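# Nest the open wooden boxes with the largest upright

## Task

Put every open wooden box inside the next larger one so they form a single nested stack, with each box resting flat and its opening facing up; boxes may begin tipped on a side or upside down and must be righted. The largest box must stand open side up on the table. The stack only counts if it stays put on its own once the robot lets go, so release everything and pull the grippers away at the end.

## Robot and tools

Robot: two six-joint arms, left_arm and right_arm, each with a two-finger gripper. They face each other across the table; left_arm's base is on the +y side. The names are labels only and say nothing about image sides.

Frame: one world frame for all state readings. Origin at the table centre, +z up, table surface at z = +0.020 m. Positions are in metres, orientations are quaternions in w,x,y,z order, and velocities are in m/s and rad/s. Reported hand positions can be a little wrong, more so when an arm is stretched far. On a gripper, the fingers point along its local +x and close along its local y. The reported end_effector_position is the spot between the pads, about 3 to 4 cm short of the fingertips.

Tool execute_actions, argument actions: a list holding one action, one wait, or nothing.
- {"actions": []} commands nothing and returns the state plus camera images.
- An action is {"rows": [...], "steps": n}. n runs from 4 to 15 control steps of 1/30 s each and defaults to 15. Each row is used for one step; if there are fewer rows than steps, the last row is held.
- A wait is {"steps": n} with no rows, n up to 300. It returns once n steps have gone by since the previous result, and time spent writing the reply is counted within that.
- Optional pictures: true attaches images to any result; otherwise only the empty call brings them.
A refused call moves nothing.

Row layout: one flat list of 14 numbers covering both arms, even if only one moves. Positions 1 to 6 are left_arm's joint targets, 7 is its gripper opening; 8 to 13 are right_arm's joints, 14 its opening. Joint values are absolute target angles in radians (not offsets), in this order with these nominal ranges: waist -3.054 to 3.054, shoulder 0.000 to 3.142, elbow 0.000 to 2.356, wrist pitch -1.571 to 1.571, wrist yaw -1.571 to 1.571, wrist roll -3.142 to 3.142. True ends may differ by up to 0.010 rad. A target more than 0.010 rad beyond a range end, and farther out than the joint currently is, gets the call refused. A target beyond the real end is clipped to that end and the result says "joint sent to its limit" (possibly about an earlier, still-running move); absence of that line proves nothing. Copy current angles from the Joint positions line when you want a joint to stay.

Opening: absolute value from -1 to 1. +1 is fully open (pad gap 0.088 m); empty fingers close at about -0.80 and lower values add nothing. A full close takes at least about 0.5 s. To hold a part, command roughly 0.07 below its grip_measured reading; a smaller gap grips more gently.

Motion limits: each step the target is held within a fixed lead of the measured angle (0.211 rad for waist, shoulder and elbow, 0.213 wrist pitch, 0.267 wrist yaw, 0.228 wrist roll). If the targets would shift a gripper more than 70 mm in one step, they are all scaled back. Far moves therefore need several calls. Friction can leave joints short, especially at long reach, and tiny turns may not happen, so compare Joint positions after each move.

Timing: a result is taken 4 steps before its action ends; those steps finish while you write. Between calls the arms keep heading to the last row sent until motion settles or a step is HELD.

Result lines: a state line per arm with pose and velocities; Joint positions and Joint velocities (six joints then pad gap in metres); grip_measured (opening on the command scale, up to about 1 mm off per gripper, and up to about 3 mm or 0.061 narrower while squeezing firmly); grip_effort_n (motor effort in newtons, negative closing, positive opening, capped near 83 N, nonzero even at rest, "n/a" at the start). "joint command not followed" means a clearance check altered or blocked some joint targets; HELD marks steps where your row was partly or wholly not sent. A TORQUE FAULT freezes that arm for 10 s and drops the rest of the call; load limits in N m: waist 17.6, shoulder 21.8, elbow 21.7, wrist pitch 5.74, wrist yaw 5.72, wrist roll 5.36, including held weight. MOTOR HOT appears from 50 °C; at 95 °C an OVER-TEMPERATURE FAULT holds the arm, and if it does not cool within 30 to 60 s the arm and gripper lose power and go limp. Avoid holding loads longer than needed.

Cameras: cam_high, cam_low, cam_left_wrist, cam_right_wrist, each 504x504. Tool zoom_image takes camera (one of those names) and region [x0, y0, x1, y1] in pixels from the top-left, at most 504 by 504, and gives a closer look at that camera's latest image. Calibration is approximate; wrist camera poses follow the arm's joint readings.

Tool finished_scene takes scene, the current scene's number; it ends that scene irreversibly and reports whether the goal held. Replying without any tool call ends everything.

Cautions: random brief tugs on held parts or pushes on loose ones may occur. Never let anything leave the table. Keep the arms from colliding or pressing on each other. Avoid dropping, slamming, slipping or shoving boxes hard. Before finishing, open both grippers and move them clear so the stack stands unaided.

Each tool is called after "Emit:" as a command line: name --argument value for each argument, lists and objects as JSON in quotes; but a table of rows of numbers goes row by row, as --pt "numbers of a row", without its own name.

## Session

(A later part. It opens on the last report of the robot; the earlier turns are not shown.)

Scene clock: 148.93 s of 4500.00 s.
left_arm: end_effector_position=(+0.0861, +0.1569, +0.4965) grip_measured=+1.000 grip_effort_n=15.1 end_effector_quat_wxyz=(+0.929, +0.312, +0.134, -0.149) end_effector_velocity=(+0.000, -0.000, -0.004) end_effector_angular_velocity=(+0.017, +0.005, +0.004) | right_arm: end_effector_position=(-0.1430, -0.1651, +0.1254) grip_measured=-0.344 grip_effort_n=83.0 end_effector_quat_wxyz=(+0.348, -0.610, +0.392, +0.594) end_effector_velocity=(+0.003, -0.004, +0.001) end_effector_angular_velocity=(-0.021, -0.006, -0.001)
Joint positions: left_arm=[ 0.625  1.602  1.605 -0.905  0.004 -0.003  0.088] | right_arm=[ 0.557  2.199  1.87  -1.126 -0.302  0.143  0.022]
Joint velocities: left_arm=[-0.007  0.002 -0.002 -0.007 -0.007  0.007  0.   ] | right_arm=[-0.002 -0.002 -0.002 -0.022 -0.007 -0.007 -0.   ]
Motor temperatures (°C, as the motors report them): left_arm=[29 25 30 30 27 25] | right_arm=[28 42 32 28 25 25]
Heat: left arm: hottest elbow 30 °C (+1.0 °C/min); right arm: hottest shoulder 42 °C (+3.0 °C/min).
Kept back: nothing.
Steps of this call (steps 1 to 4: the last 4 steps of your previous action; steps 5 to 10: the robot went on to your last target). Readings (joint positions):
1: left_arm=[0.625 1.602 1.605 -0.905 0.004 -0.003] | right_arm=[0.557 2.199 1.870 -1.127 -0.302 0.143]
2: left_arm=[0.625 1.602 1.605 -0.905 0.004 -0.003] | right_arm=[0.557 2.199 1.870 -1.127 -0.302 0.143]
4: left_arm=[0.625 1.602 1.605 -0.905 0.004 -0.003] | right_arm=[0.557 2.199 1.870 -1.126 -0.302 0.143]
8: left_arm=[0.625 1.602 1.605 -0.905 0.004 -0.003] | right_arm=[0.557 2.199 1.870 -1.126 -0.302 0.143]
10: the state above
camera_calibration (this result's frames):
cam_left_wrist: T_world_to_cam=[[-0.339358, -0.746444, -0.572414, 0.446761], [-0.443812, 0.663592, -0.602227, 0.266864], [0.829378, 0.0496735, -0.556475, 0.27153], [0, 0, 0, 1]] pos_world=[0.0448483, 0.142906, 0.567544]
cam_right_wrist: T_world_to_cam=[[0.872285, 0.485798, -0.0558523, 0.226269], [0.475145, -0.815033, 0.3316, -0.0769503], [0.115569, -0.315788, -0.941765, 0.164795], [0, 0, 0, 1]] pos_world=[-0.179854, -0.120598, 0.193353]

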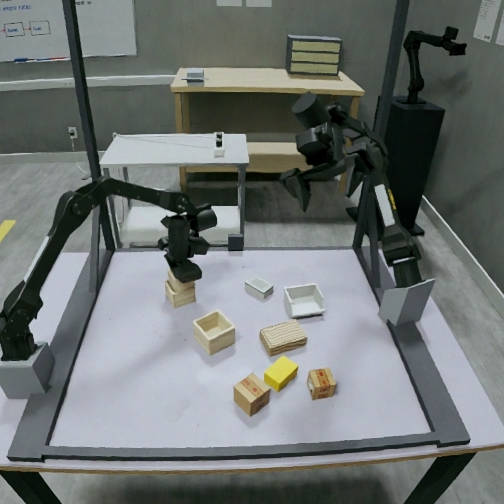

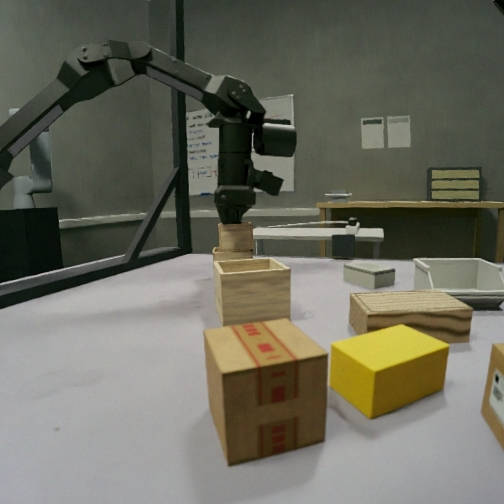

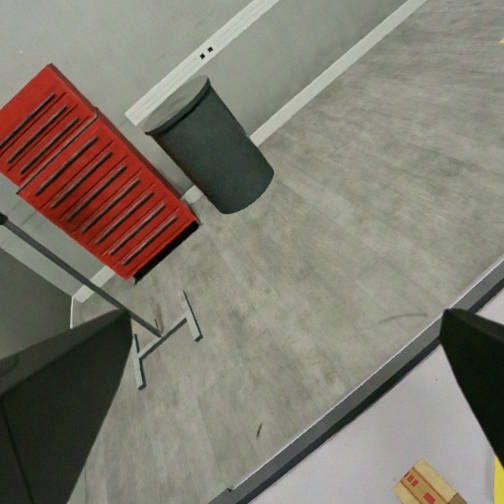

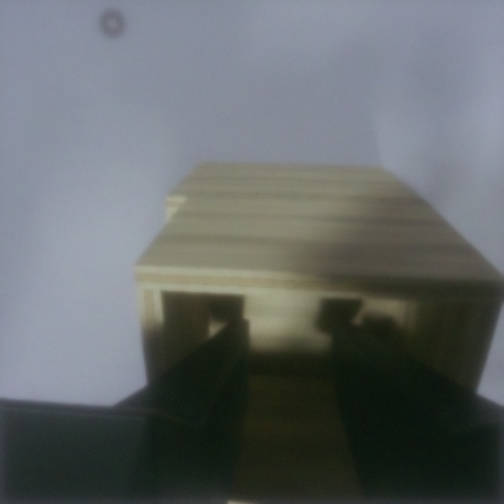

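Emit:
execute_actions --actions '[{"rows":[[0.628,1.6,1.6,-0.905,0,0,1,0.567,2.2,1.872,-1.126,-0.297,0.143,0.2]],"steps":15}]'

Emit:
execute_actions --actions '[{"steps":10}]' --pictures true

Emit:
zoom_image --camera "cam_high" --region '[130,230,250,350]'

Scene clock: 149.43 s of 4500.00 s.
left_arm: end_effector_position=(+0.0861, +0.1569, +0.4965) grip_measured=+1.000 grip_effort_n=15.1 end_effector_quat_wxyz=(+0.929, +0.312, +0.134, -0.149) end_effector_velocity=(-0.004, +0.001, +0.001) end_effector_angular_velocity=(-0.005, -0.004, +0.005) | right_arm: end_effector_position=(-0.1429, -0.1651, +0.1254) grip_measured=-0.344 grip_effort_n=83.0 end_effector_quat_wxyz=(+0.349, -0.610, +0.391, +0.594) end_effector_velocity=(+0.003, -0.004, -0.001) end_effector_angular_velocity=(-0.024, -0.009, -0.002)
Joint positions: left_arm=[ 0.625  1.602  1.605 -0.905  0.004 -0.003  0.088] | right_arm=[ 0.557  2.199  1.87  -1.126 -0.301  0.143  0.022]
Joint velocities: left_arm=[-0.002 -0.012 -0.002 -0.007 -0.007 -0.007  0.   ] | right_arm=[-0.002  0.002 -0.002 -0.022 -0.007 -0.007 -0.   ]
Motor temperatures (°C, as the motors report them): left_arm=[29 25 30 30 27 25] | right_arm=[28 42 32 28 25 25]
Heat: left arm: hottest elbow 30 °C (+1.0 °C/min); right arm: hottest shoulder 42 °C (+3.0 °C/min).
Steps of this call (steps 1 to 4: the robot went on to your last target; steps 5 to 15: the first 11 steps of this action). Readings (joint positions):
5: left_arm=[0.625 1.602 1.605 -0.905 0.004 -0.003] | right_arm=[0.557 2.199 1.870 -1.126 -0.302 0.143]
6: left_arm=[0.625 1.602 1.605 -0.905 0.004 -0.003] | right_arm=[0.557 2.199 1.870 -1.126 -0.302 0.143]
8: left_arm=[0.625 1.602 1.605 -0.905 0.004 -0.003] | right_arm=[0.557 2.199 1.870 -1.126 -0.302 0.143]
12: left_arm=[0.625 1.602 1.605 -0.905 0.004 -0.003] | right_arm=[0.557 2.199 1.870 -1.126 -0.301 0.143]
15: the state above

Scene clock: 149.77 s of 4500.00 s.
left_arm: end_effector_position=(+0.0861, +0.1569, +0.4965) grip_measured=+1.000 grip_effort_n=15.1 end_effector_quat_wxyz=(+0.929, +0.312, +0.134, -0.149) end_effector_velocity=(-0.000, +0.005, -0.003) end_effector_angular_velocity=(-0.007, +0.008, +0.035) | right_arm: end_effector_position=(-0.1430, -0.1652, +0.1254) grip_measured=-0.344 grip_effort_n=83.0 end_effector_quat_wxyz=(+0.348, -0.610, +0.391, +0.594) end_effector_velocity=(+0.005, +0.000, +0.000) end_effector_angular_velocity=(-0.003, -0.011, +0.012)
Joint positions: left_arm=[ 0.625  1.602  1.605 -0.905  0.004 -0.003  0.088] | right_arm=[ 0.558  2.199  1.87  -1.126 -0.301  0.143  0.022]
Joint velocities: left_arm=[-0.002 -0.002 -0.002 -0.022 -0.022 -0.022  0.   ] | right_arm=[-0.007 -0.002 -0.007 -0.007  0.007 -0.022  0.   ]
Motor temperatures (°C, as the motors report them): left_arm=[29 25 30 30 27 25] | right_arm=[28 42 32 28 25 25]
Heat: left arm: hottest elbow 30 °C (+1.0 °C/min); right arm: hottest shoulder 42 °C (+3.0 °C/min).
Kept back: nothing.
Steps of this call (steps 1 to 4: the last 4 steps of your previous action; steps 5 to 10: the robot went on to your last target). Readings (joint positions):
1: left_arm=[0.625 1.602 1.605 -0.905 0.004 -0.003] | right_arm=[0.557 2.199 1.870 -1.126 -0.301 0.143]
2: left_arm=[0.625 1.602 1.605 -0.905 0.004 -0.003] | right_arm=[0.557 2.199 1.870 -1.126 -0.301 0.143]
4: left_arm=[0.625 1.602 1.605 -0.905 0.004 -0.003] | right_arm=[0.558 2.199 1.870 -1.126 -0.301 0.143]
8: left_arm=[0.625 1.602 1.605 -0.905 0.004 -0.003] | right_arm=[0.558 2.199 1.870 -1.126 -0.301 0.143]
10: the state above
camera_calibration (this result's frames):
cam_left_wrist: T_world_to_cam=[[-0.339358, -0.746444, -0.572414, 0.446761], [-0.443812, 0.663592, -0.602227, 0.266864], [0.829378, 0.0496735, -0.556475, 0.27153], [0, 0, 0, 1]] pos_world=[0.0448483, 0.142906, 0.567544]
cam_right_wrist: T_world_to_cam=[[0.872126, 0.486164, -0.0551458, 0.226265], [0.475261, -0.814951, 0.331634, -0.0769311], [0.116287, -0.315435, -0.941795, 0.164906], [0, 0, 0, 1]] pos_world=[-0.179946, -0.12068, 0.193298]

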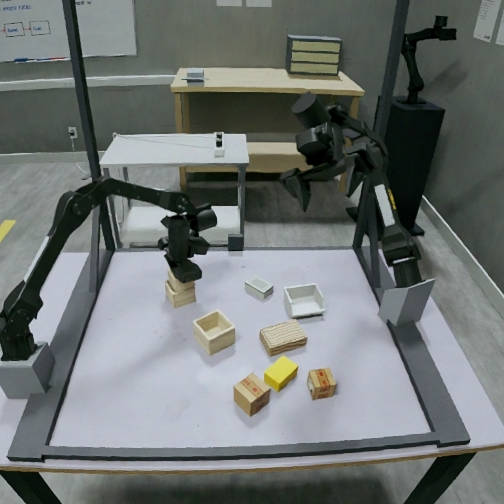

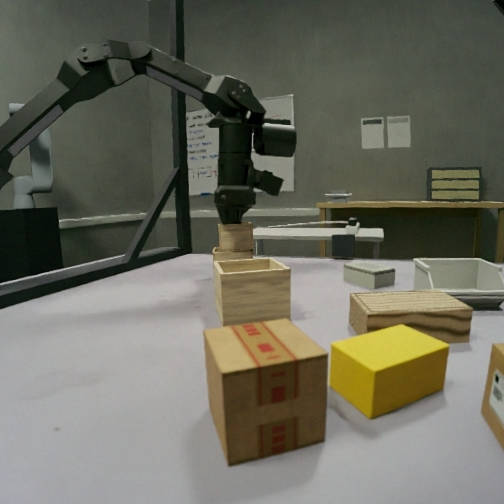

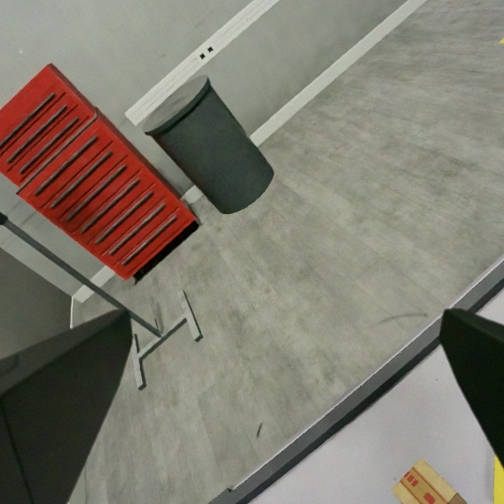

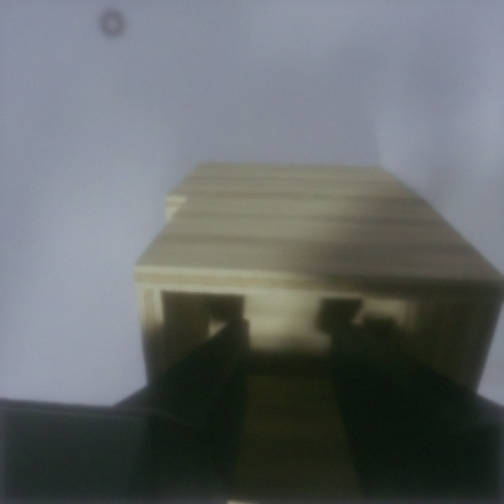

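Region (130, 230, 250, 350) of cam_high's 504x504 image, scaled by 4.200, with more detail than that image has.

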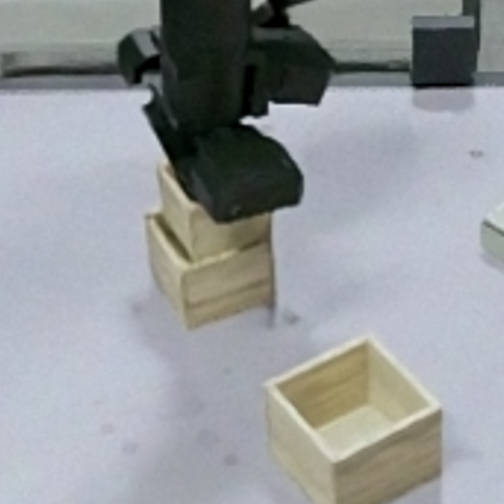

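Stuck; command further.

Emit:
execute_actions --actions '[{"rows":[[0.628,1.6,1.6,-0.905,0,0,1,0.574,2.2,1.872,-1.126,-0.297,0.143,0.2]],"steps":15}]'

Emit:
execute_actions --actions '[{"steps":10}]' --pictures true

Emit:
zoom_image --camera "cam_high" --region '[130,230,250,350]'

Scene clock: 150.30 s of 4500.00 s.
left_arm: end_effector_position=(+0.0861, +0.1569, +0.4965) grip_measured=+1.000 grip_effort_n=15.1 end_effector_quat_wxyz=(+0.929, +0.312, +0.134, -0.149) end_effector_velocity=(-0.001, +0.001, -0.001) end_effector_angular_velocity=(-0.015, +0.006, +0.015) | right_arm: end_effector_position=(-0.1449, -0.1666, +0.1249) grip_measured=-0.344 grip_effort_n=83.0 end_effector_quat_wxyz=(+0.347, -0.612, +0.390, +0.595) end_effector_velocity=(+0.001, -0.002, +0.001) end_effector_angular_velocity=(-0.009, +0.003, +0.017)
Joint positions: left_arm=[ 0.625  1.602  1.605 -0.905  0.004 -0.003  0.088] | right_arm=[ 0.563  2.199  1.871 -1.126 -0.3    0.143  0.022]
Joint velocities: left_arm=[-0.002 -0.002 -0.002 -0.007 -0.007 -0.022  0.   ] | right_arm=[-0.002 -0.002 -0.002 -0.007 -0.007 -0.022 -0.   ]
Motor temperatures (°C, as the motors report them): left_arm=[29 25 30 30 27 25] | right_arm=[28 42 32 28 25 25]
Heat: left arm: hottest elbow 30 °C (+1.0 °C/min); right arm: hottest shoulder 42 °C (+2.0 °C/min).
Steps of this call (steps 1 to 5: the robot went on to your last target; steps 6 to 16: the first 11 steps of this action). Readings (joint positions):
6: left_arm=[0.625 1.602 1.605 -0.905 0.004 -0.003] | right_arm=[0.558 2.199 1.870 -1.126 -0.301 0.143]
7: left_arm=[0.625 1.602 1.605 -0.905 0.004 -0.003] | right_arm=[0.559 2.199 1.870 -1.126 -0.300 0.143]
9: left_arm=[0.625 1.602 1.605 -0.905 0.004 -0.003] | right_arm=[0.560 2.199 1.870 -1.126 -0.300 0.143]
13: left_arm=[0.625 1.602 1.605 -0.905 0.004 -0.003] | right_arm=[0.563 2.199 1.870 -1.126 -0.300 0.143]
16: the state above

Scene clock: 150.63 s of 4500.00 s.
left_arm: end_effector_position=(+0.0861, +0.1569, +0.4965) grip_measured=+1.000 grip_effort_n=15.1 end_effector_quat_wxyz=(+0.929, +0.312, +0.134, -0.149) end_effector_velocity=(-0.002, +0.004, -0.004) end_effector_angular_velocity=(+0.004, +0.014, +0.018) | right_arm: end_effector_position=(-0.1449, -0.1666, +0.1249) grip_measured=-0.344 grip_effort_n=83.0 end_effector_quat_wxyz=(+0.347, -0.612, +0.390, +0.595) end_effector_velocity=(+0.003, -0.004, +0.001) end_effector_angular_velocity=(-0.020, -0.005, +0.014)
Joint positions: left_arm=[ 0.625  1.602  1.605 -0.905  0.004 -0.003  0.088] | right_arm=[ 0.563  2.199  1.871 -1.126 -0.3    0.143  0.022]
Joint velocities: left_arm=[-0.002 -0.007 -0.007 -0.022 -0.007 -0.007  0.   ] | right_arm=[-0.002 -0.002 -0.002 -0.022 -0.007 -0.022 -0.   ]
Motor temperatures (°C, as the motors report them): left_arm=[29 25 30 30 27 25] | right_arm=[28 42 32 28 25 25]
Heat: left arm: hottest elbow 30 °C (+1.0 °C/min); right arm: hottest shoulder 42 °C (+2.0 °C/min).
Kept back: nothing.
Steps of this call (steps 1 to 4: the last 4 steps of your previous action; steps 5 to 10: the robot went on to your last target). Readings (joint positions):
1: left_arm=[0.625 1.602 1.605 -0.905 0.004 -0.003] | right_arm=[0.563 2.199 1.871 -1.126 -0.300 0.143]
2: left_arm=[0.625 1.602 1.605 -0.905 0.004 -0.003] | right_arm=[0.563 2.199 1.871 -1.126 -0.300 0.143]
4: left_arm=[0.625 1.602 1.605 -0.905 0.004 -0.003] | right_arm=[0.563 2.199 1.871 -1.126 -0.300 0.143]
8: left_arm=[0.625 1.602 1.605 -0.905 0.004 -0.003] | right_arm=[0.563 2.199 1.871 -1.126 -0.300 0.143]
10: the state above
camera_calibration (this result's frames):
cam_left_wrist: T_world_to_cam=[[-0.339358, -0.746444, -0.572414, 0.446761], [-0.443812, 0.663592, -0.602227, 0.266864], [0.829378, 0.0496735, -0.556475, 0.27153], [0, 0, 0, 1]] pos_world=[0.0448483, 0.142906, 0.567544]
cam_right_wrist: T_world_to_cam=[[0.869368, 0.491111, -0.054856, 0.228984], [0.479714, -0.81208, 0.332265, -0.0760047], [0.118631, -0.315176, -0.94159, 0.164615], [0, 0, 0, 1]] pos_world=[-0.182139, -0.122296, 0.192815]

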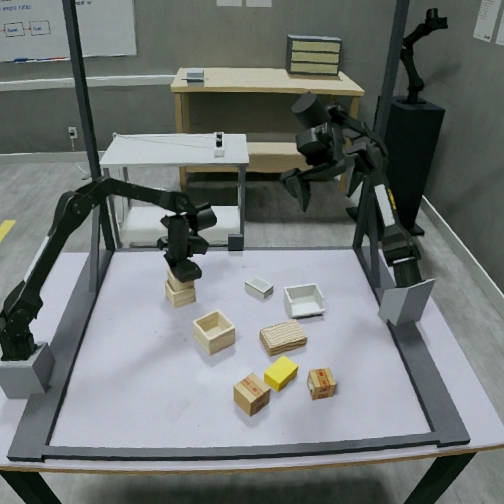

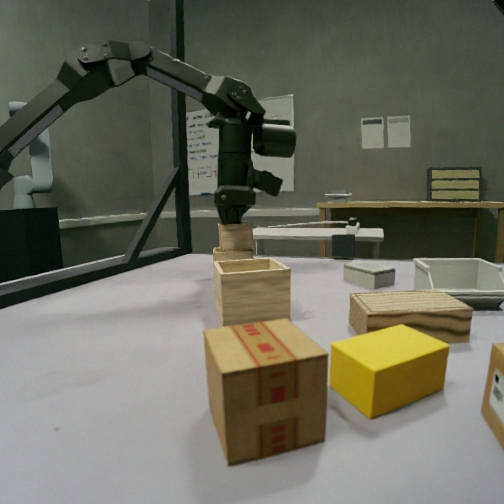

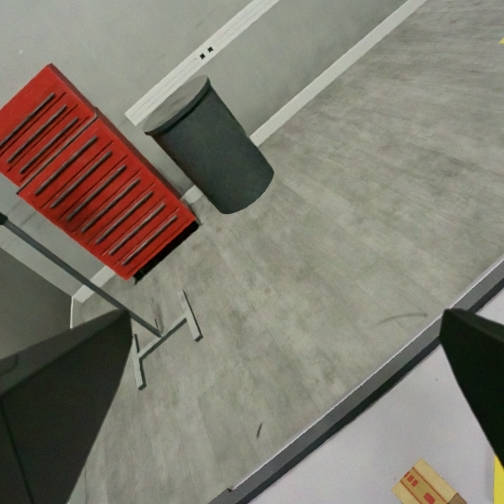

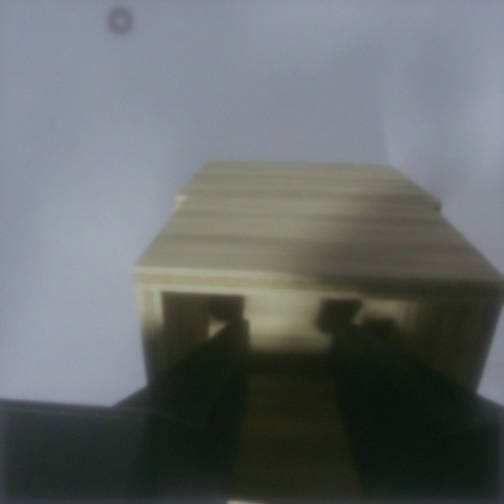

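Region (130, 230, 250, 350) of cam_high's 504x504 image, scaled by 4.200, with more detail than that image has.

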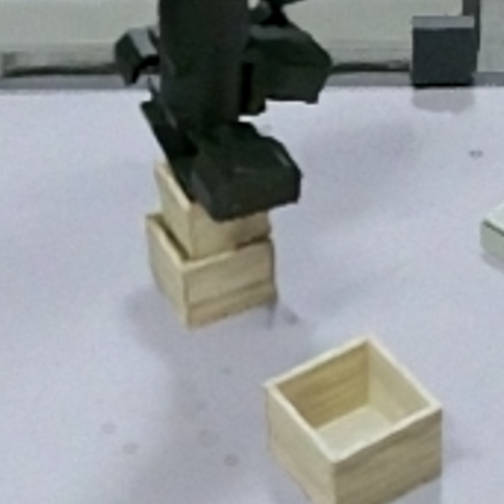

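Emit:
execute_actions --actions '[{"rows":[[0.628,1.6,1.6,-0.905,0,0,1,0.565,2.215,1.83,-1.09,-0.297,0.143,0.2]],"steps":15}]'

Emit:
execute_actions --actions '[{"steps":10}]' --pictures true

Emit:
zoom_image --camera "cam_high" --region '[130,230,250,350]'

Scene clock: 151.20 s of 4500.00 s.
left_arm: end_effector_position=(+0.0861, +0.1569, +0.4965) grip_measured=+1.000 grip_effort_n=15.1 end_effector_quat_wxyz=(+0.929, +0.312, +0.134, -0.149) end_effector_velocity=(-0.001, +0.001, -0.001) end_effector_angular_velocity=(-0.015, +0.006, +0.015) | right_arm: end_effector_position=(-0.1461, -0.1623, +0.1221) grip_measured=-0.344 grip_effort_n=83.0 end_effector_quat_wxyz=(+0.349, -0.605, +0.385, +0.603) end_effector_velocity=(-0.000, -0.004, +0.001) end_effector_angular_velocity=(-0.011, +0.001, -0.007)
Joint positions: left_arm=[ 0.625  1.602  1.605 -0.905  0.004 -0.003  0.088] | right_arm=[ 0.562  2.199  1.858 -1.091 -0.3    0.143  0.022]
Joint velocities: left_arm=[-0.002 -0.002 -0.002 -0.007 -0.007 -0.022  0.   ] | right_arm=[ 0.002 -0.007 -0.007 -0.007 -0.007  0.007 -0.   ]
Motor temperatures (°C, as the motors report them): left_arm=[29 25 30 30 27 25] | right_arm=[28 42 32 28 25 25]
Heat: left arm: hottest elbow 30 °C (+1.0 °C/min); right arm: hottest shoulder 42 °C (+2.0 °C/min).
Steps of this call (steps 1 to 6: the robot went on to your last target; steps 7 to 17: the first 11 steps of this action). Readings (joint positions):
7: left_arm=[0.625 1.602 1.605 -0.905 0.004 -0.003] | right_arm=[0.563 2.199 1.870 -1.124 -0.300 0.143]
8: left_arm=[0.625 1.602 1.605 -0.905 0.004 -0.003] | right_arm=[0.563 2.199 1.867 -1.116 -0.300 0.143]
10: left_arm=[0.625 1.602 1.605 -0.905 0.004 -0.003] | right_arm=[0.562 2.199 1.863 -1.103 -0.300 0.143]
14: left_arm=[0.625 1.602 1.605 -0.905 0.004 -0.003] | right_arm=[0.562 2.199 1.859 -1.093 -0.300 0.143]
17: the state above

Scene clock: 151.53 s of 4500.00 s.
left_arm: end_effector_position=(+0.0861, +0.1569, +0.4965) grip_measured=+1.000 grip_effort_n=15.1 end_effector_quat_wxyz=(+0.929, +0.312, +0.134, -0.149) end_effector_velocity=(-0.001, +0.001, -0.001) end_effector_angular_velocity=(-0.001, +0.003, +0.010) | right_arm: end_effector_position=(-0.1462, -0.1621, +0.1219) grip_measured=-0.344 grip_effort_n=83.0 end_effector_quat_wxyz=(+0.349, -0.605, +0.385, +0.604) end_effector_velocity=(+0.003, -0.000, +0.001) end_effector_angular_velocity=(-0.001, -0.010, +0.003)
Joint positions: left_arm=[ 0.625  1.602  1.605 -0.905  0.004 -0.003  0.088] | right_arm=[ 0.562  2.199  1.858 -1.089 -0.3    0.143  0.022]
Joint velocities: left_arm=[-0.002 -0.002 -0.002 -0.007 -0.007 -0.007  0.   ] | right_arm=[-0.002 -0.002 -0.002 -0.007  0.007 -0.007 -0.   ]
Motor temperatures (°C, as the motors report them): left_arm=[29 25 30 30 27 25] | right_arm=[28 42 32 28 25 25]
Heat: left arm: hottest elbow 30 °C (+1.0 °C/min); right arm: hottest shoulder 42 °C (+2.0 °C/min).
Kept back: nothing.
Steps of this call (steps 1 to 4: the last 4 steps of your previous action; steps 5 to 10: the robot went on to your last target). Readings (joint positions):
1: left_arm=[0.625 1.602 1.605 -0.905 0.004 -0.003] | right_arm=[0.562 2.199 1.858 -1.090 -0.300 0.143]
2: left_arm=[0.625 1.602 1.605 -0.905 0.004 -0.003] | right_arm=[0.562 2.199 1.858 -1.090 -0.300 0.143]
4: left_arm=[0.625 1.602 1.605 -0.905 0.004 -0.003] | right_arm=[0.562 2.199 1.858 -1.089 -0.300 0.143]
8: left_arm=[0.625 1.602 1.605 -0.905 0.004 -0.003] | right_arm=[0.562 2.199 1.858 -1.089 -0.300 0.143]
10: the state above
camera_calibration (this result's frames):
cam_left_wrist: T_world_to_cam=[[-0.339358, -0.746444, -0.572414, 0.446761], [-0.443812, 0.663592, -0.602227, 0.266864], [0.829378, 0.0496735, -0.556475, 0.27153], [0, 0, 0, 1]] pos_world=[0.0448483, 0.142906, 0.567544]
cam_right_wrist: T_world_to_cam=[[0.866451, 0.495926, -0.0576257, 0.228406], [0.487778, -0.816247, 0.309537, -0.0674375], [0.10647, -0.296307, -0.94914, 0.165538], [0, 0, 0, 1]] pos_world=[-0.182633, -0.119268, 0.191155]

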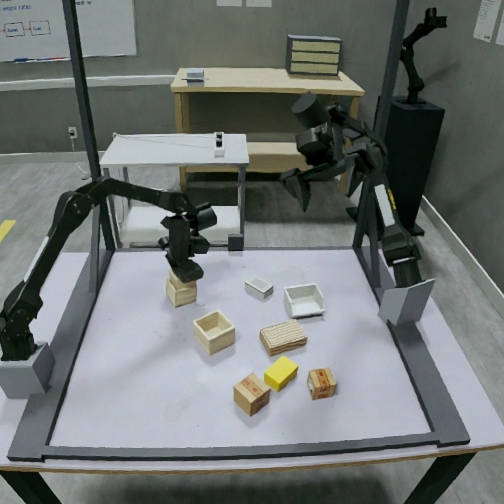

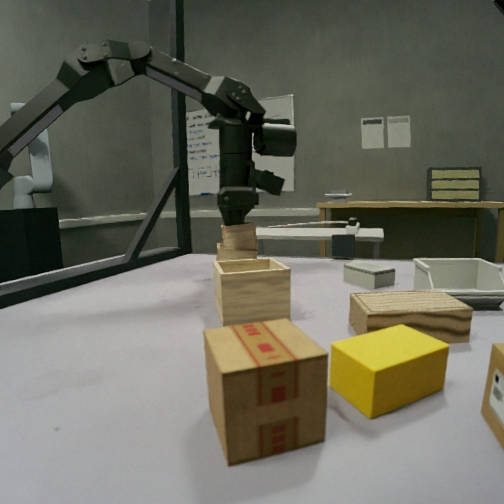

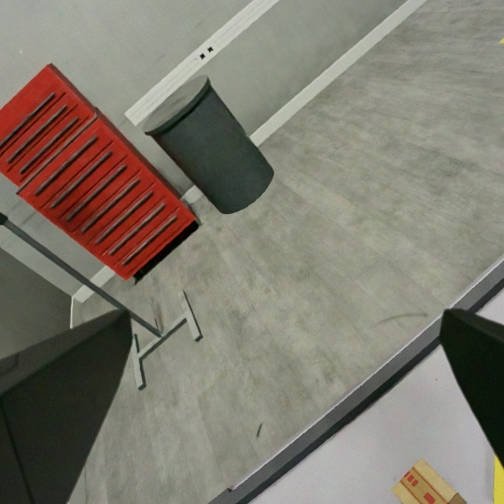

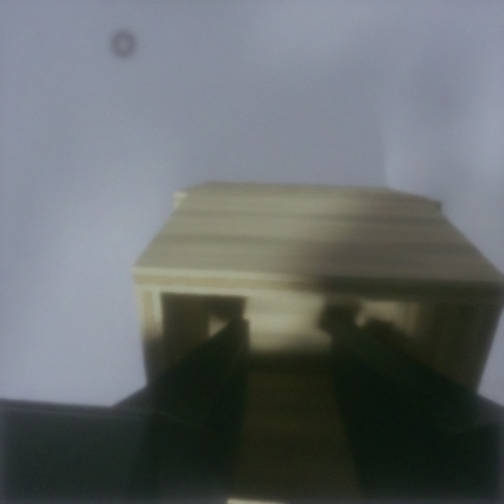

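Region (130, 230, 250, 350) of cam_high's 504x504 image, scaled by 4.200, with more detail than that image has.

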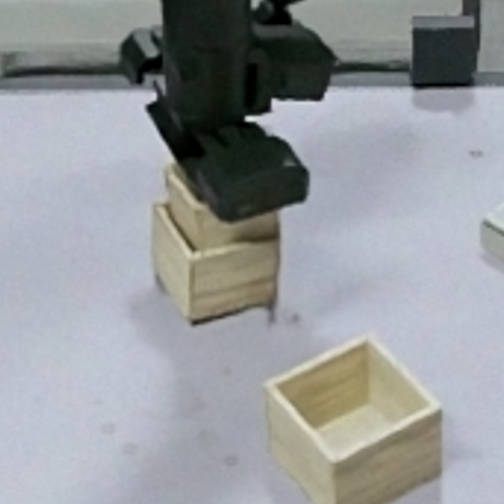

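Emit:
execute_actions --actions '[{"rows":[[0.628,1.6,1.6,-0.905,0,0,1,0.565,2.235,1.77,-1.04,-0.297,0.143,0.2]],"steps":15}]'

Emit:
execute_actions --actions '[{"steps":10}]' --pictures true

Emit:
zoom_image --camera "cam_high" --region '[130,230,250,350]'

Scene clock: 152.10 s of 4500.00 s.
left_arm: end_effector_position=(+0.0861, +0.1569, +0.4965) grip_measured=+1.000 grip_effort_n=15.6 end_effector_quat_wxyz=(+0.929, +0.312, +0.134, -0.149) end_effector_velocity=(-0.000, +0.004, -0.005) end_effector_angular_velocity=(+0.019, +0.015, +0.016) | right_arm: end_effector_position=(-0.1399, -0.1652, +0.1111) grip_measured=-0.329 grip_effort_n=83.0 end_effector_quat_wxyz=(+0.348, -0.607, +0.389, +0.600) end_effector_velocity=(+0.004, -0.004, -0.003) end_effector_angular_velocity=(-0.013, -0.001, +0.002)
Joint positions: left_arm=[ 0.625  1.602  1.605 -0.905  0.004 -0.003  0.088] | right_arm=[ 0.56   2.196  1.805 -1.05  -0.303  0.143  0.023]
Joint velocities: left_arm=[-0.002 -0.002 -0.007 -0.022 -0.007  0.007  0.   ] | right_arm=[-0.002 -0.007 -0.027  0.007 -0.007 -0.007 -0.   ]
Motor temperatures (°C, as the motors report them): left_arm=[29 25 30 30 27 25] | right_arm=[28 42 32 28 25 25]
Heat: left arm: hottest elbow 30 °C (+1.0 °C/min); right arm: hottest shoulder 42 °C (+2.0 °C/min).
Steps of this call (steps 1 to 6: the robot went on to your last target; steps 7 to 17: the first 11 steps of this action). Readings (joint positions):
7: left_arm=[0.625 1.602 1.605 -0.905 0.004 -0.003] | right_arm=[0.562 2.199 1.851 -1.081 -0.300 0.143]
8: left_arm=[0.625 1.602 1.605 -0.905 0.004 -0.003] | right_arm=[0.561 2.197 1.840 -1.067 -0.300 0.143]
10: left_arm=[0.625 1.602 1.605 -0.905 0.004 -0.003] | right_arm=[0.561 2.197 1.821 -1.059 -0.302 0.143]
14: left_arm=[0.625 1.602 1.605 -0.905 0.004 -0.003] | right_arm=[0.560 2.197 1.806 -1.052 -0.303 0.143]
17: the state above

Scene clock: 152.43 s of 4500.00 s.
left_arm: end_effector_position=(+0.0861, +0.1569, +0.4965) grip_measured=+1.000 grip_effort_n=15.1 end_effector_quat_wxyz=(+0.929, +0.312, +0.134, -0.149) end_effector_velocity=(+0.001, +0.002, +0.000) end_effector_angular_velocity=(-0.013, -0.003, +0.027) | right_arm: end_effector_position=(-0.1399, -0.1653, +0.1109) grip_measured=-0.329 grip_effort_n=83.0 end_effector_quat_wxyz=(+0.348, -0.607, +0.388, +0.600) end_effector_velocity=(+0.001, -0.002, +0.001) end_effector_angular_velocity=(-0.009, +0.003, +0.018)
Joint positions: left_arm=[ 0.625  1.602  1.605 -0.905  0.004 -0.003  0.088] | right_arm=[ 0.56   2.195  1.803 -1.048 -0.303  0.143  0.023]
Joint velocities: left_arm=[-0.002  0.002  0.002 -0.007 -0.022 -0.022  0.   ] | right_arm=[-0.002 -0.002 -0.002 -0.007 -0.007 -0.022 -0.   ]
Motor temperatures (°C, as the motors report them): left_arm=[29 25 30 30 27 25] | right_arm=[28 42 32 28 25 25]
Heat: left arm: hottest elbow 30 °C (+1.0 °C/min); right arm: hottest shoulder 42 °C (+2.0 °C/min).
Kept back: nothing.
Steps of this call (steps 1 to 4: the last 4 steps of your previous action; steps 5 to 10: the robot went on to your last target). Readings (joint positions):
1: left_arm=[0.625 1.602 1.605 -0.905 0.004 -0.003] | right_arm=[0.560 2.196 1.805 -1.050 -0.303 0.143]
2: left_arm=[0.625 1.602 1.605 -0.905 0.004 -0.003] | right_arm=[0.560 2.196 1.804 -1.049 -0.303 0.143]
4: left_arm=[0.625 1.602 1.605 -0.905 0.004 -0.003] | right_arm=[0.560 2.196 1.804 -1.048 -0.303 0.143]
8: left_arm=[0.625 1.602 1.605 -0.905 0.004 -0.003] | right_arm=[0.560 2.195 1.803 -1.048 -0.303 0.143]
10: the state above
camera_calibration (this result's frames):
cam_left_wrist: T_world_to_cam=[[-0.339358, -0.746444, -0.572414, 0.446761], [-0.443812, 0.663592, -0.602227, 0.266864], [0.829378, 0.0496735, -0.556475, 0.27153], [0, 0, 0, 1]] pos_world=[0.0448483, 0.142906, 0.567544]
cam_right_wrist: T_world_to_cam=[[0.868803, 0.491589, -0.0593453, 0.223641], [0.483211, -0.81556, 0.318384, -0.0712418], [0.108114, -0.305289, -0.946103, 0.151921], [0, 0, 0, 1]] pos_world=[-0.1763, -0.121662, 0.179687]

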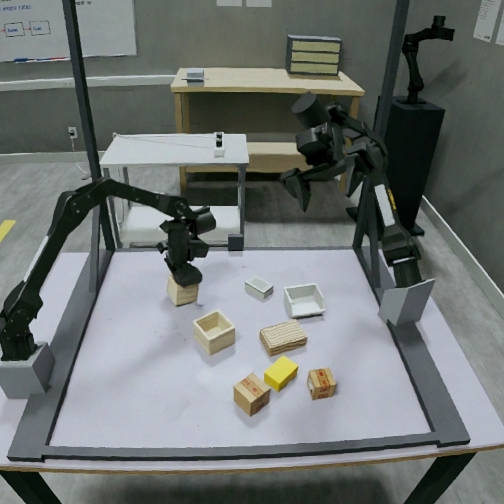

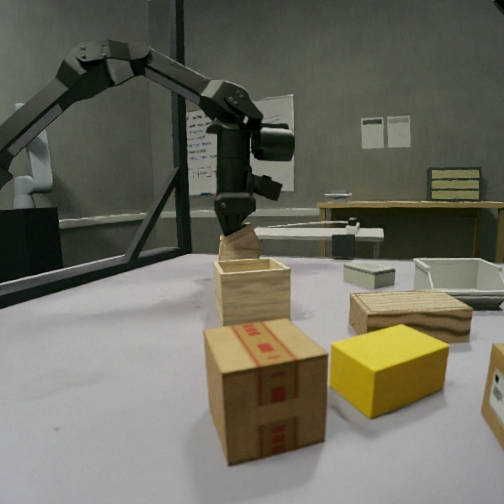

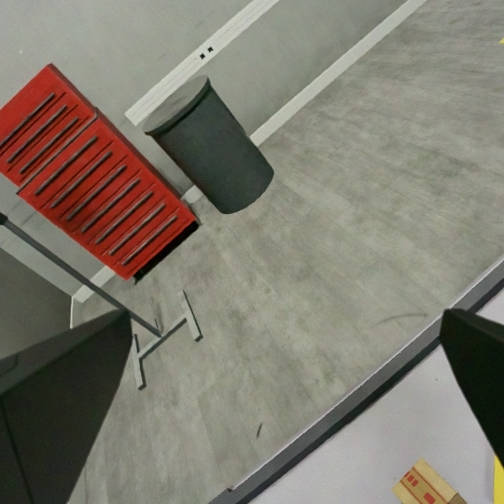

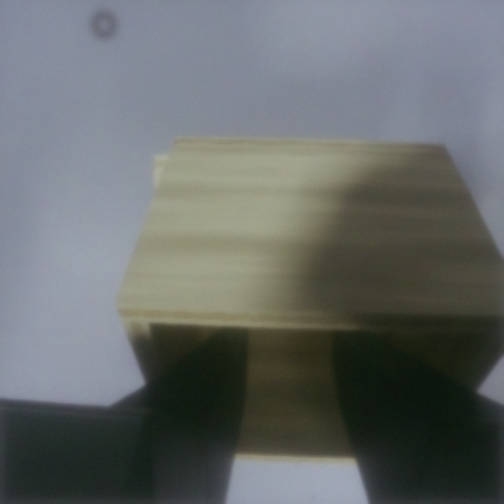

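Region (130, 230, 250, 350) of cam_high's 504x504 image, scaled by 4.200, with more detail than that image has.

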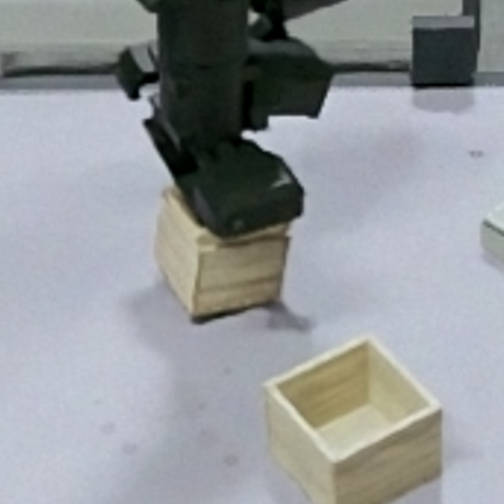

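Emit:
execute_actions --actions '[{"rows":[[0.628,1.6,1.6,-0.905,0,0,1,0.56,2.1,1.85,-1.2,-0.297,0.143,0.2]],"steps":15}]'

Emit:
execute_actions --actions '[{"rows":[[0.628,1.6,1.6,-0.905,0,0,1,0.56,2.25,1.85,-1.5,-0.297,0.143,0.2]],"steps":15}]'

Emit:
execute_actions --actions '[{"steps":10}]' --pictures true

Emit:
zoom_image --camera "cam_high" --region '[130,200,280,350]'

Emit:
zoom_image --camera "cam_low" --region '[160,160,320,300]'

Scene clock: 153.20 s of 4500.00 s.
left_arm: end_effector_position=(+0.0861, +0.1569, +0.4965) grip_measured=+1.000 grip_effort_n=15.1 end_effector_quat_wxyz=(+0.929, +0.312, +0.134, -0.149) end_effector_velocity=(-0.002, +0.001, -0.000) end_effector_angular_velocity=(-0.017, +0.002, +0.013) | right_arm: end_effector_position=(-0.1418, -0.1819, +0.1558) grip_measured=-0.329 grip_effort_n=83.0 end_effector_quat_wxyz=(+0.348, -0.611, +0.391, +0.594) end_effector_velocity=(-0.011, -0.005, +0.035) end_effector_angular_velocity=(+0.028, +0.047, +0.002)
Joint positions: left_arm=[ 0.625  1.602  1.605 -0.905  0.004 -0.003  0.088] | right_arm=[ 0.56   2.108  1.842 -1.19  -0.301  0.143  0.023]
Joint velocities: left_arm=[-0.002 -0.007 -0.002 -0.007 -0.007 -0.022  0.   ] | right_arm=[-0.002 -0.066  0.037 -0.051 -0.022  0.007 -0.   ]
Motor temperatures (°C, as the motors report them): left_arm=[29 25 30 30 27 25] | right_arm=[28 42 32 28 25 25]
Heat: left arm: hottest elbow 30 °C (+1.0 °C/min); right arm: hottest shoulder 42 °C (+2.0 °C/min).
Steps of this call (steps 1 to 12: the robot went on to your last target; steps 13 to 23: the first 11 steps of this action). Readings (joint positions):
13: left_arm=[0.625 1.602 1.605 -0.905 0.004 -0.003] | right_arm=[0.560 2.185 1.808 -1.056 -0.303 0.143]
14: left_arm=[0.625 1.602 1.605 -0.905 0.004 -0.003] | right_arm=[0.560 2.178 1.812 -1.091 -0.303 0.143]
16: left_arm=[0.625 1.602 1.605 -0.905 0.004 -0.003] | right_arm=[0.560 2.160 1.813 -1.149 -0.301 0.143]
20: left_arm=[0.625 1.602 1.605 -0.905 0.004 -0.003] | right_arm=[0.560 2.123 1.833 -1.180 -0.301 0.143]
23: the state above

Scene clock: 153.70 s of 4500.00 s.
left_arm: end_effector_position=(+0.0861, +0.1569, +0.4965) grip_measured=+1.000 grip_effort_n=15.1 end_effector_quat_wxyz=(+0.929, +0.312, +0.134, -0.149) end_effector_velocity=(-0.001, +0.003, -0.004) end_effector_angular_velocity=(+0.017, +0.011, +0.013) | right_arm: end_effector_position=(-0.0978, -0.2302, +0.1296) grip_measured=-0.329 grip_effort_n=83.0 end_effector_quat_wxyz=(+0.319, -0.700, +0.467, +0.436) end_effector_velocity=(+0.029, -0.041, +0.009) end_effector_angular_velocity=(-0.215, -0.168, -0.077)
Joint positions: left_arm=[ 0.625  1.602  1.605 -0.905  0.004 -0.003  0.088] | right_arm=[ 0.558  2.227  1.854 -1.481 -0.302  0.142  0.023]
Joint velocities: left_arm=[-0.002 -0.002 -0.002 -0.022 -0.007  0.007  0.   ] | right_arm=[-0.002  0.037 -0.002 -0.242  0.007  0.007 -0.   ]
Motor temperatures (°C, as the motors report them): left_arm=[29 25 30 30 27 25] | right_arm=[28 42 32 28 25 25]
Heat: left arm: hottest elbow 30 °C (+1.0 °C/min); right arm: hottest shoulder 42 °C (+2.0 °C/min).
Steps of this call (steps 1 to 4: the last 4 steps of your previous action; steps 5 to 15: the first 11 steps of this action). Readings (joint positions):
5: left_arm=[0.625 1.602 1.605 -0.905 0.004 -0.003] | right_arm=[0.560 2.118 1.846 -1.215 -0.301 0.143]
6: left_arm=[0.625 1.602 1.605 -0.905 0.004 -0.003] | right_arm=[0.560 2.133 1.858 -1.270 -0.301 0.143]
8: left_arm=[0.625 1.602 1.605 -0.905 0.004 -0.003] | right_arm=[0.560 2.169 1.861 -1.369 -0.301 0.143]
12: left_arm=[0.625 1.602 1.605 -0.905 0.004 -0.003] | right_arm=[0.559 2.226 1.854 -1.467 -0.302 0.142]
15: the state above

Scene clock: 154.03 s of 4500.00 s.
left_arm: end_effector_position=(+0.0861, +0.1569, +0.4965) grip_measured=+1.000 grip_effort_n=15.6 end_effector_quat_wxyz=(+0.929, +0.312, +0.134, -0.149) end_effector_velocity=(-0.001, +0.001, -0.001) end_effector_angular_velocity=(+0.012, +0.000, +0.005) | right_arm: end_effector_position=(-0.0954, -0.2330, +0.1282) grip_measured=-0.329 grip_effort_n=83.0 end_effector_quat_wxyz=(+0.317, -0.704, +0.471, +0.425) end_effector_velocity=(+0.002, -0.001, +0.001) end_effector_angular_velocity=(-0.003, -0.007, +0.006)
Joint positions: left_arm=[ 0.625  1.602  1.605 -0.905  0.004 -0.003  0.088] | right_arm=[ 0.558  2.235  1.854 -1.497 -0.302  0.142  0.023]
Joint velocities: left_arm=[-0.002 -0.002 -0.002 -0.007 -0.007  0.007  0.   ] | right_arm=[-0.002 -0.002 -0.002 -0.007  0.007 -0.007 -0.   ]
Motor temperatures (°C, as the motors report them): left_arm=[29 25 30 30 27 25] | right_arm=[28 42 32 28 25 25]
Heat: left arm: hottest elbow 30 °C (+1.0 °C/min); right arm: hottest shoulder 42 °C (+2.0 °C/min).
Kept back: nothing.
Steps of this call (steps 1 to 4: the last 4 steps of your previous action; steps 5 to 10: the robot went on to your last target). Readings (joint positions):
1: left_arm=[0.625 1.602 1.605 -0.905 0.004 -0.003] | right_arm=[0.558 2.229 1.854 -1.487 -0.302 0.142]
2: left_arm=[0.625 1.602 1.605 -0.905 0.004 -0.003] | right_arm=[0.558 2.231 1.854 -1.489 -0.302 0.142]
4: left_arm=[0.625 1.602 1.605 -0.905 0.004 -0.003] | right_arm=[0.558 2.234 1.854 -1.492 -0.302 0.142]
8: left_arm=[0.625 1.602 1.605 -0.905 0.004 -0.003] | right_arm=[0.558 2.235 1.854 -1.496 -0.302 0.142]
10: the state above
camera_calibration (this result's frames):
cam_left_wrist: T_world_to_cam=[[-0.339358, -0.746444, -0.572414, 0.446761], [-0.443812, 0.663592, -0.602227, 0.266864], [0.829378, 0.0496735, -0.556475, 0.27153], [0, 0, 0, 1]] pos_world=[0.0448483, 0.142906, 0.567544]
cam_right_wrist: T_world_to_cam=[[0.923377, 0.383581, 0.0154939, 0.189761], [0.273052, -0.684603, 0.675841, -0.188844], [0.269847, -0.619826, -0.736884, 0.058107], [0, 0, 0, 1]] pos_world=[-0.139337, -0.166055, 0.167506]

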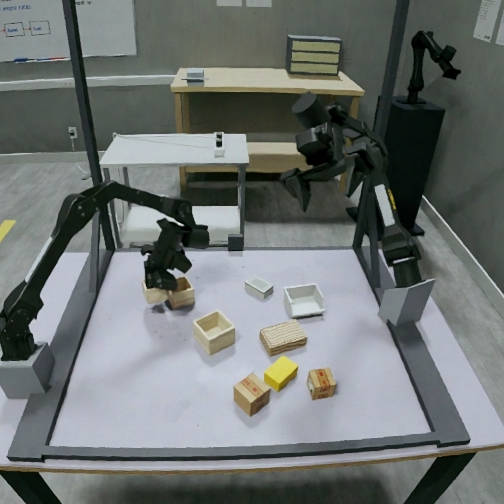

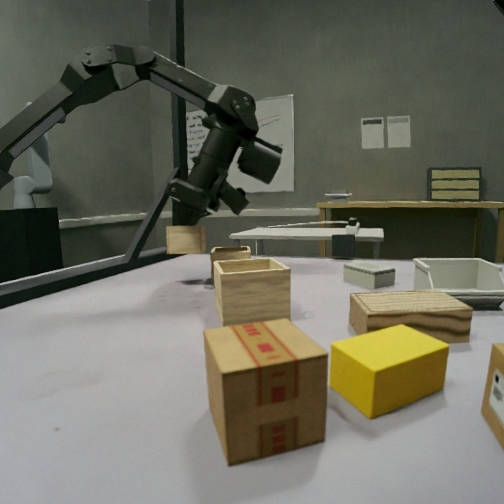

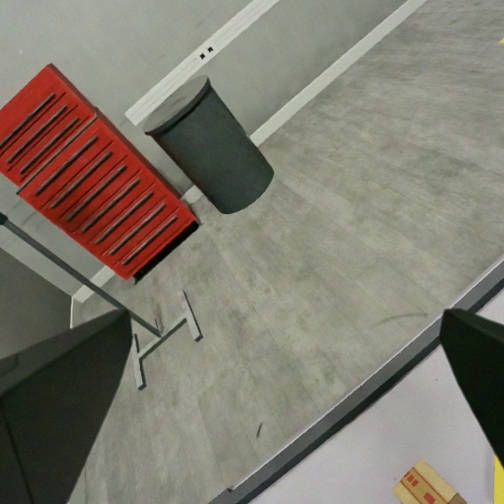

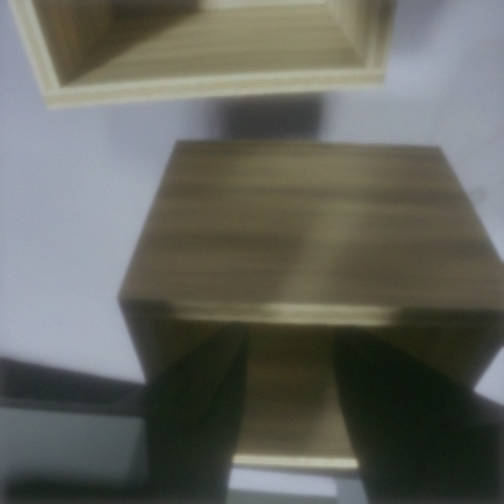

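Region (130, 200, 280, 350) of cam_high's 504x504 image, scaled by 3.360, with more detail than that image has.

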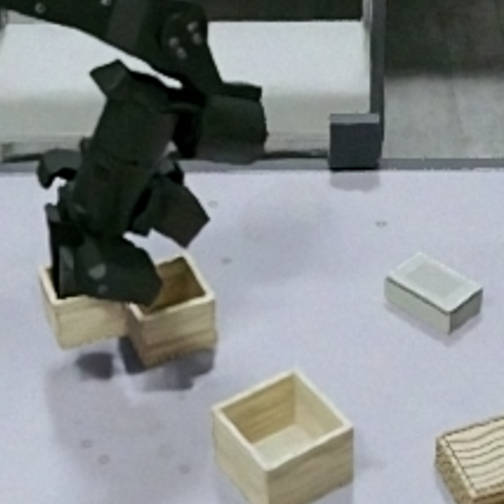

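Region (160, 160, 320, 300) of cam_low's 504x504 image, scaled by 3.150, with more detail than that image has; it fills the top 441 rows of this view, and the rest is white.

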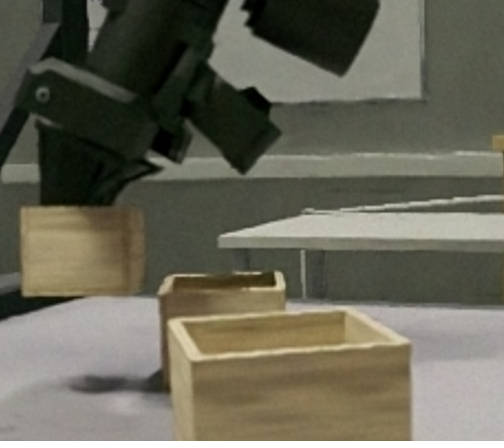

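Emit:
execute_actions --actions '[{"rows":[[0.628,1.6,1.6,-0.905,0,0,1,0.56,2.29,1.73,-1.33,-0.297,0.143,0.2]],"steps":15}]'

Emit:
execute_actions --actions '[{"steps":10}]' --pictures true

Emit:
zoom_image --camera "cam_low" --region '[120,180,280,320]'

Scene clock: 154.67 s of 4500.00 s.
left_arm: end_effector_position=(+0.0861, +0.1569, +0.4965) grip_measured=+1.000 grip_effort_n=15.1 end_effector_quat_wxyz=(+0.929, +0.312, +0.134, -0.149) end_effector_velocity=(-0.001, +0.001, -0.001) end_effector_angular_velocity=(-0.015, +0.006, +0.015) | right_arm: end_effector_position=(-0.0814, -0.2321, +0.0829) grip_measured=-0.329 grip_effort_n=83.0 end_effector_quat_wxyz=(+0.317, -0.705, +0.472, +0.424) end_effector_velocity=(-0.011, +0.018, -0.008) end_effector_angular_velocity=(+0.086, +0.074, +0.030)
Joint positions: left_arm=[ 0.625  1.602  1.605 -0.905  0.004 -0.003  0.088] | right_arm=[ 0.558  2.284  1.741 -1.339 -0.301  0.142  0.023]
Joint velocities: left_arm=[-0.002 -0.002 -0.002 -0.007 -0.007 -0.022  0.   ] | right_arm=[-0.002 -0.007 -0.002  0.11  -0.007 -0.007 -0.   ]
Motor temperatures (°C, as the motors report them): left_arm=[29 25 30 30 27 25] | right_arm=[28 42 32 28 25 25]
Heat: left arm: hottest elbow 30 °C (+1.0 °C/min); right arm: hottest shoulder 42 °C (+2.0 °C/min).
Steps of this call (steps 1 to 8: the robot went on to your last target; steps 9 to 19: the first 11 steps of this action). Readings (joint positions):
9: left_arm=[0.625 1.602 1.605 -0.905 0.004 -0.003] | right_arm=[0.558 2.237 1.843 -1.481 -0.302 0.142]
10: left_arm=[0.625 1.602 1.605 -0.905 0.004 -0.003] | right_arm=[0.558 2.237 1.822 -1.439 -0.302 0.142]
12: left_arm=[0.625 1.602 1.605 -0.905 0.004 -0.003] | right_arm=[0.558 2.251 1.790 -1.386 -0.302 0.142]
16: left_arm=[0.625 1.602 1.605 -0.905 0.004 -0.003] | right_arm=[0.558 2.282 1.746 -1.351 -0.301 0.142]
19: the state above

Scene clock: 155.00 s of 4500.00 s.
left_arm: end_effector_position=(+0.0861, +0.1569, +0.4965) grip_measured=+1.000 grip_effort_n=15.1 end_effector_quat_wxyz=(+0.929, +0.312, +0.134, -0.149) end_effector_velocity=(+0.001, +0.001, -0.003) end_effector_angular_velocity=(+0.000, +0.007, +0.013) | right_arm: end_effector_position=(-0.0817, -0.2312, +0.0820) grip_measured=-0.329 grip_effort_n=83.0 end_effector_quat_wxyz=(+0.318, -0.704, +0.471, +0.426) end_effector_velocity=(+0.000, -0.002, +0.001) end_effector_angular_velocity=(-0.010, +0.005, -0.001)
Joint positions: left_arm=[ 0.625  1.602  1.605 -0.905  0.004 -0.003  0.088] | right_arm=[ 0.558  2.284  1.74  -1.332 -0.301  0.142  0.023]
Joint velocities: left_arm=[-0.002  0.002 -0.002 -0.007 -0.007 -0.007  0.   ] | right_arm=[-0.002 -0.002 -0.002 -0.007 -0.007 -0.007 -0.   ]
Motor temperatures (°C, as the motors report them): left_arm=[29 25 30 30 27 25] | right_arm=[28 42 32 28 25 25]
Heat: left arm: hottest elbow 30 °C (+1.0 °C/min); right arm: hottest shoulder 42 °C (+3.0 °C/min).
Kept back: nothing.
Steps of this call (steps 1 to 4: the last 4 steps of your previous action; steps 5 to 10: the robot went on to your last target). Readings (joint positions):
1: left_arm=[0.625 1.602 1.605 -0.905 0.004 -0.003] | right_arm=[0.558 2.284 1.741 -1.337 -0.301 0.142]
2: left_arm=[0.625 1.602 1.605 -0.905 0.004 -0.003] | right_arm=[0.558 2.284 1.741 -1.335 -0.301 0.142]
4: left_arm=[0.625 1.602 1.605 -0.905 0.004 -0.003] | right_arm=[0.558 2.284 1.740 -1.334 -0.301 0.142]
8: left_arm=[0.625 1.602 1.605 -0.905 0.004 -0.003] | right_arm=[0.558 2.284 1.740 -1.332 -0.301 0.142]
10: the state above
camera_calibration (this result's frames):
cam_left_wrist: T_world_to_cam=[[-0.339358, -0.746444, -0.572414, 0.446761], [-0.443812, 0.663592, -0.602227, 0.266864], [0.829378, 0.0496735, -0.556475, 0.27153], [0, 0, 0, 1]] pos_world=[0.0448483, 0.142906, 0.567544]
cam_right_wrist: T_world_to_cam=[[0.923039, 0.384388, 0.0156693, 0.177316], [0.274143, -0.685788, 0.674196, -0.160149], [0.269899, -0.618013, -0.738386, 0.0219898], [0, 0, 0, 1]] pos_world=[-0.125701, -0.164396, 0.12143]

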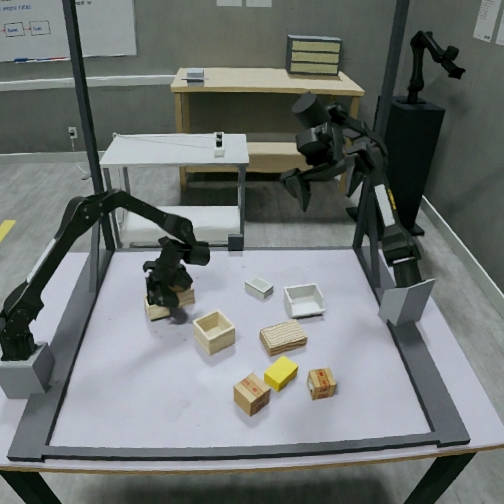

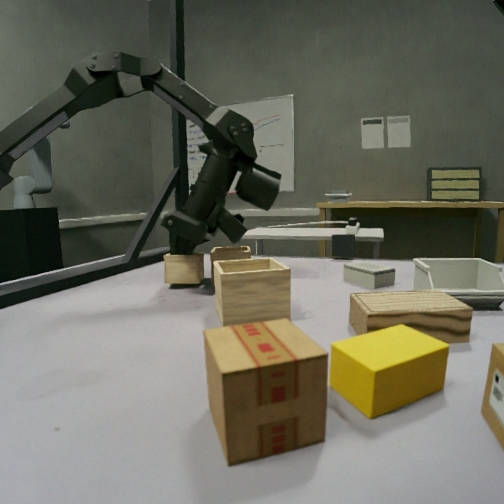

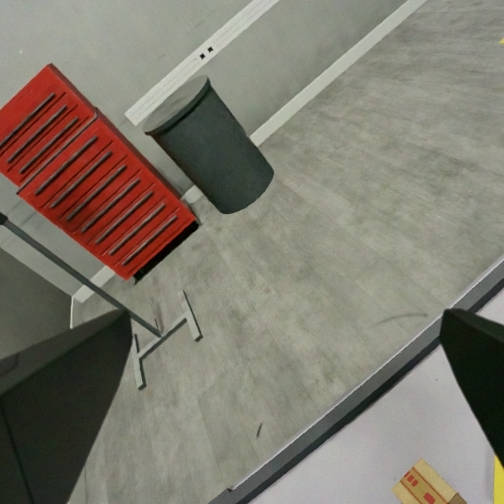

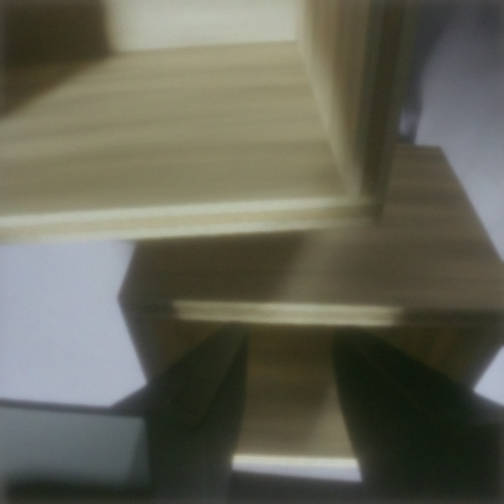

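Region (120, 180, 280, 320) of cam_low's 504x504 image, scaled by 3.150, with more detail than that image has; it fills the top 441 rows of this view, and the rest is white.

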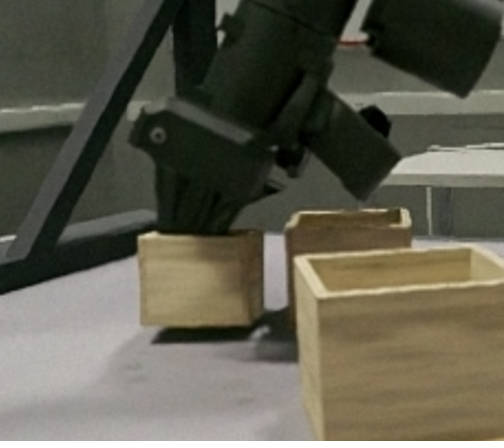

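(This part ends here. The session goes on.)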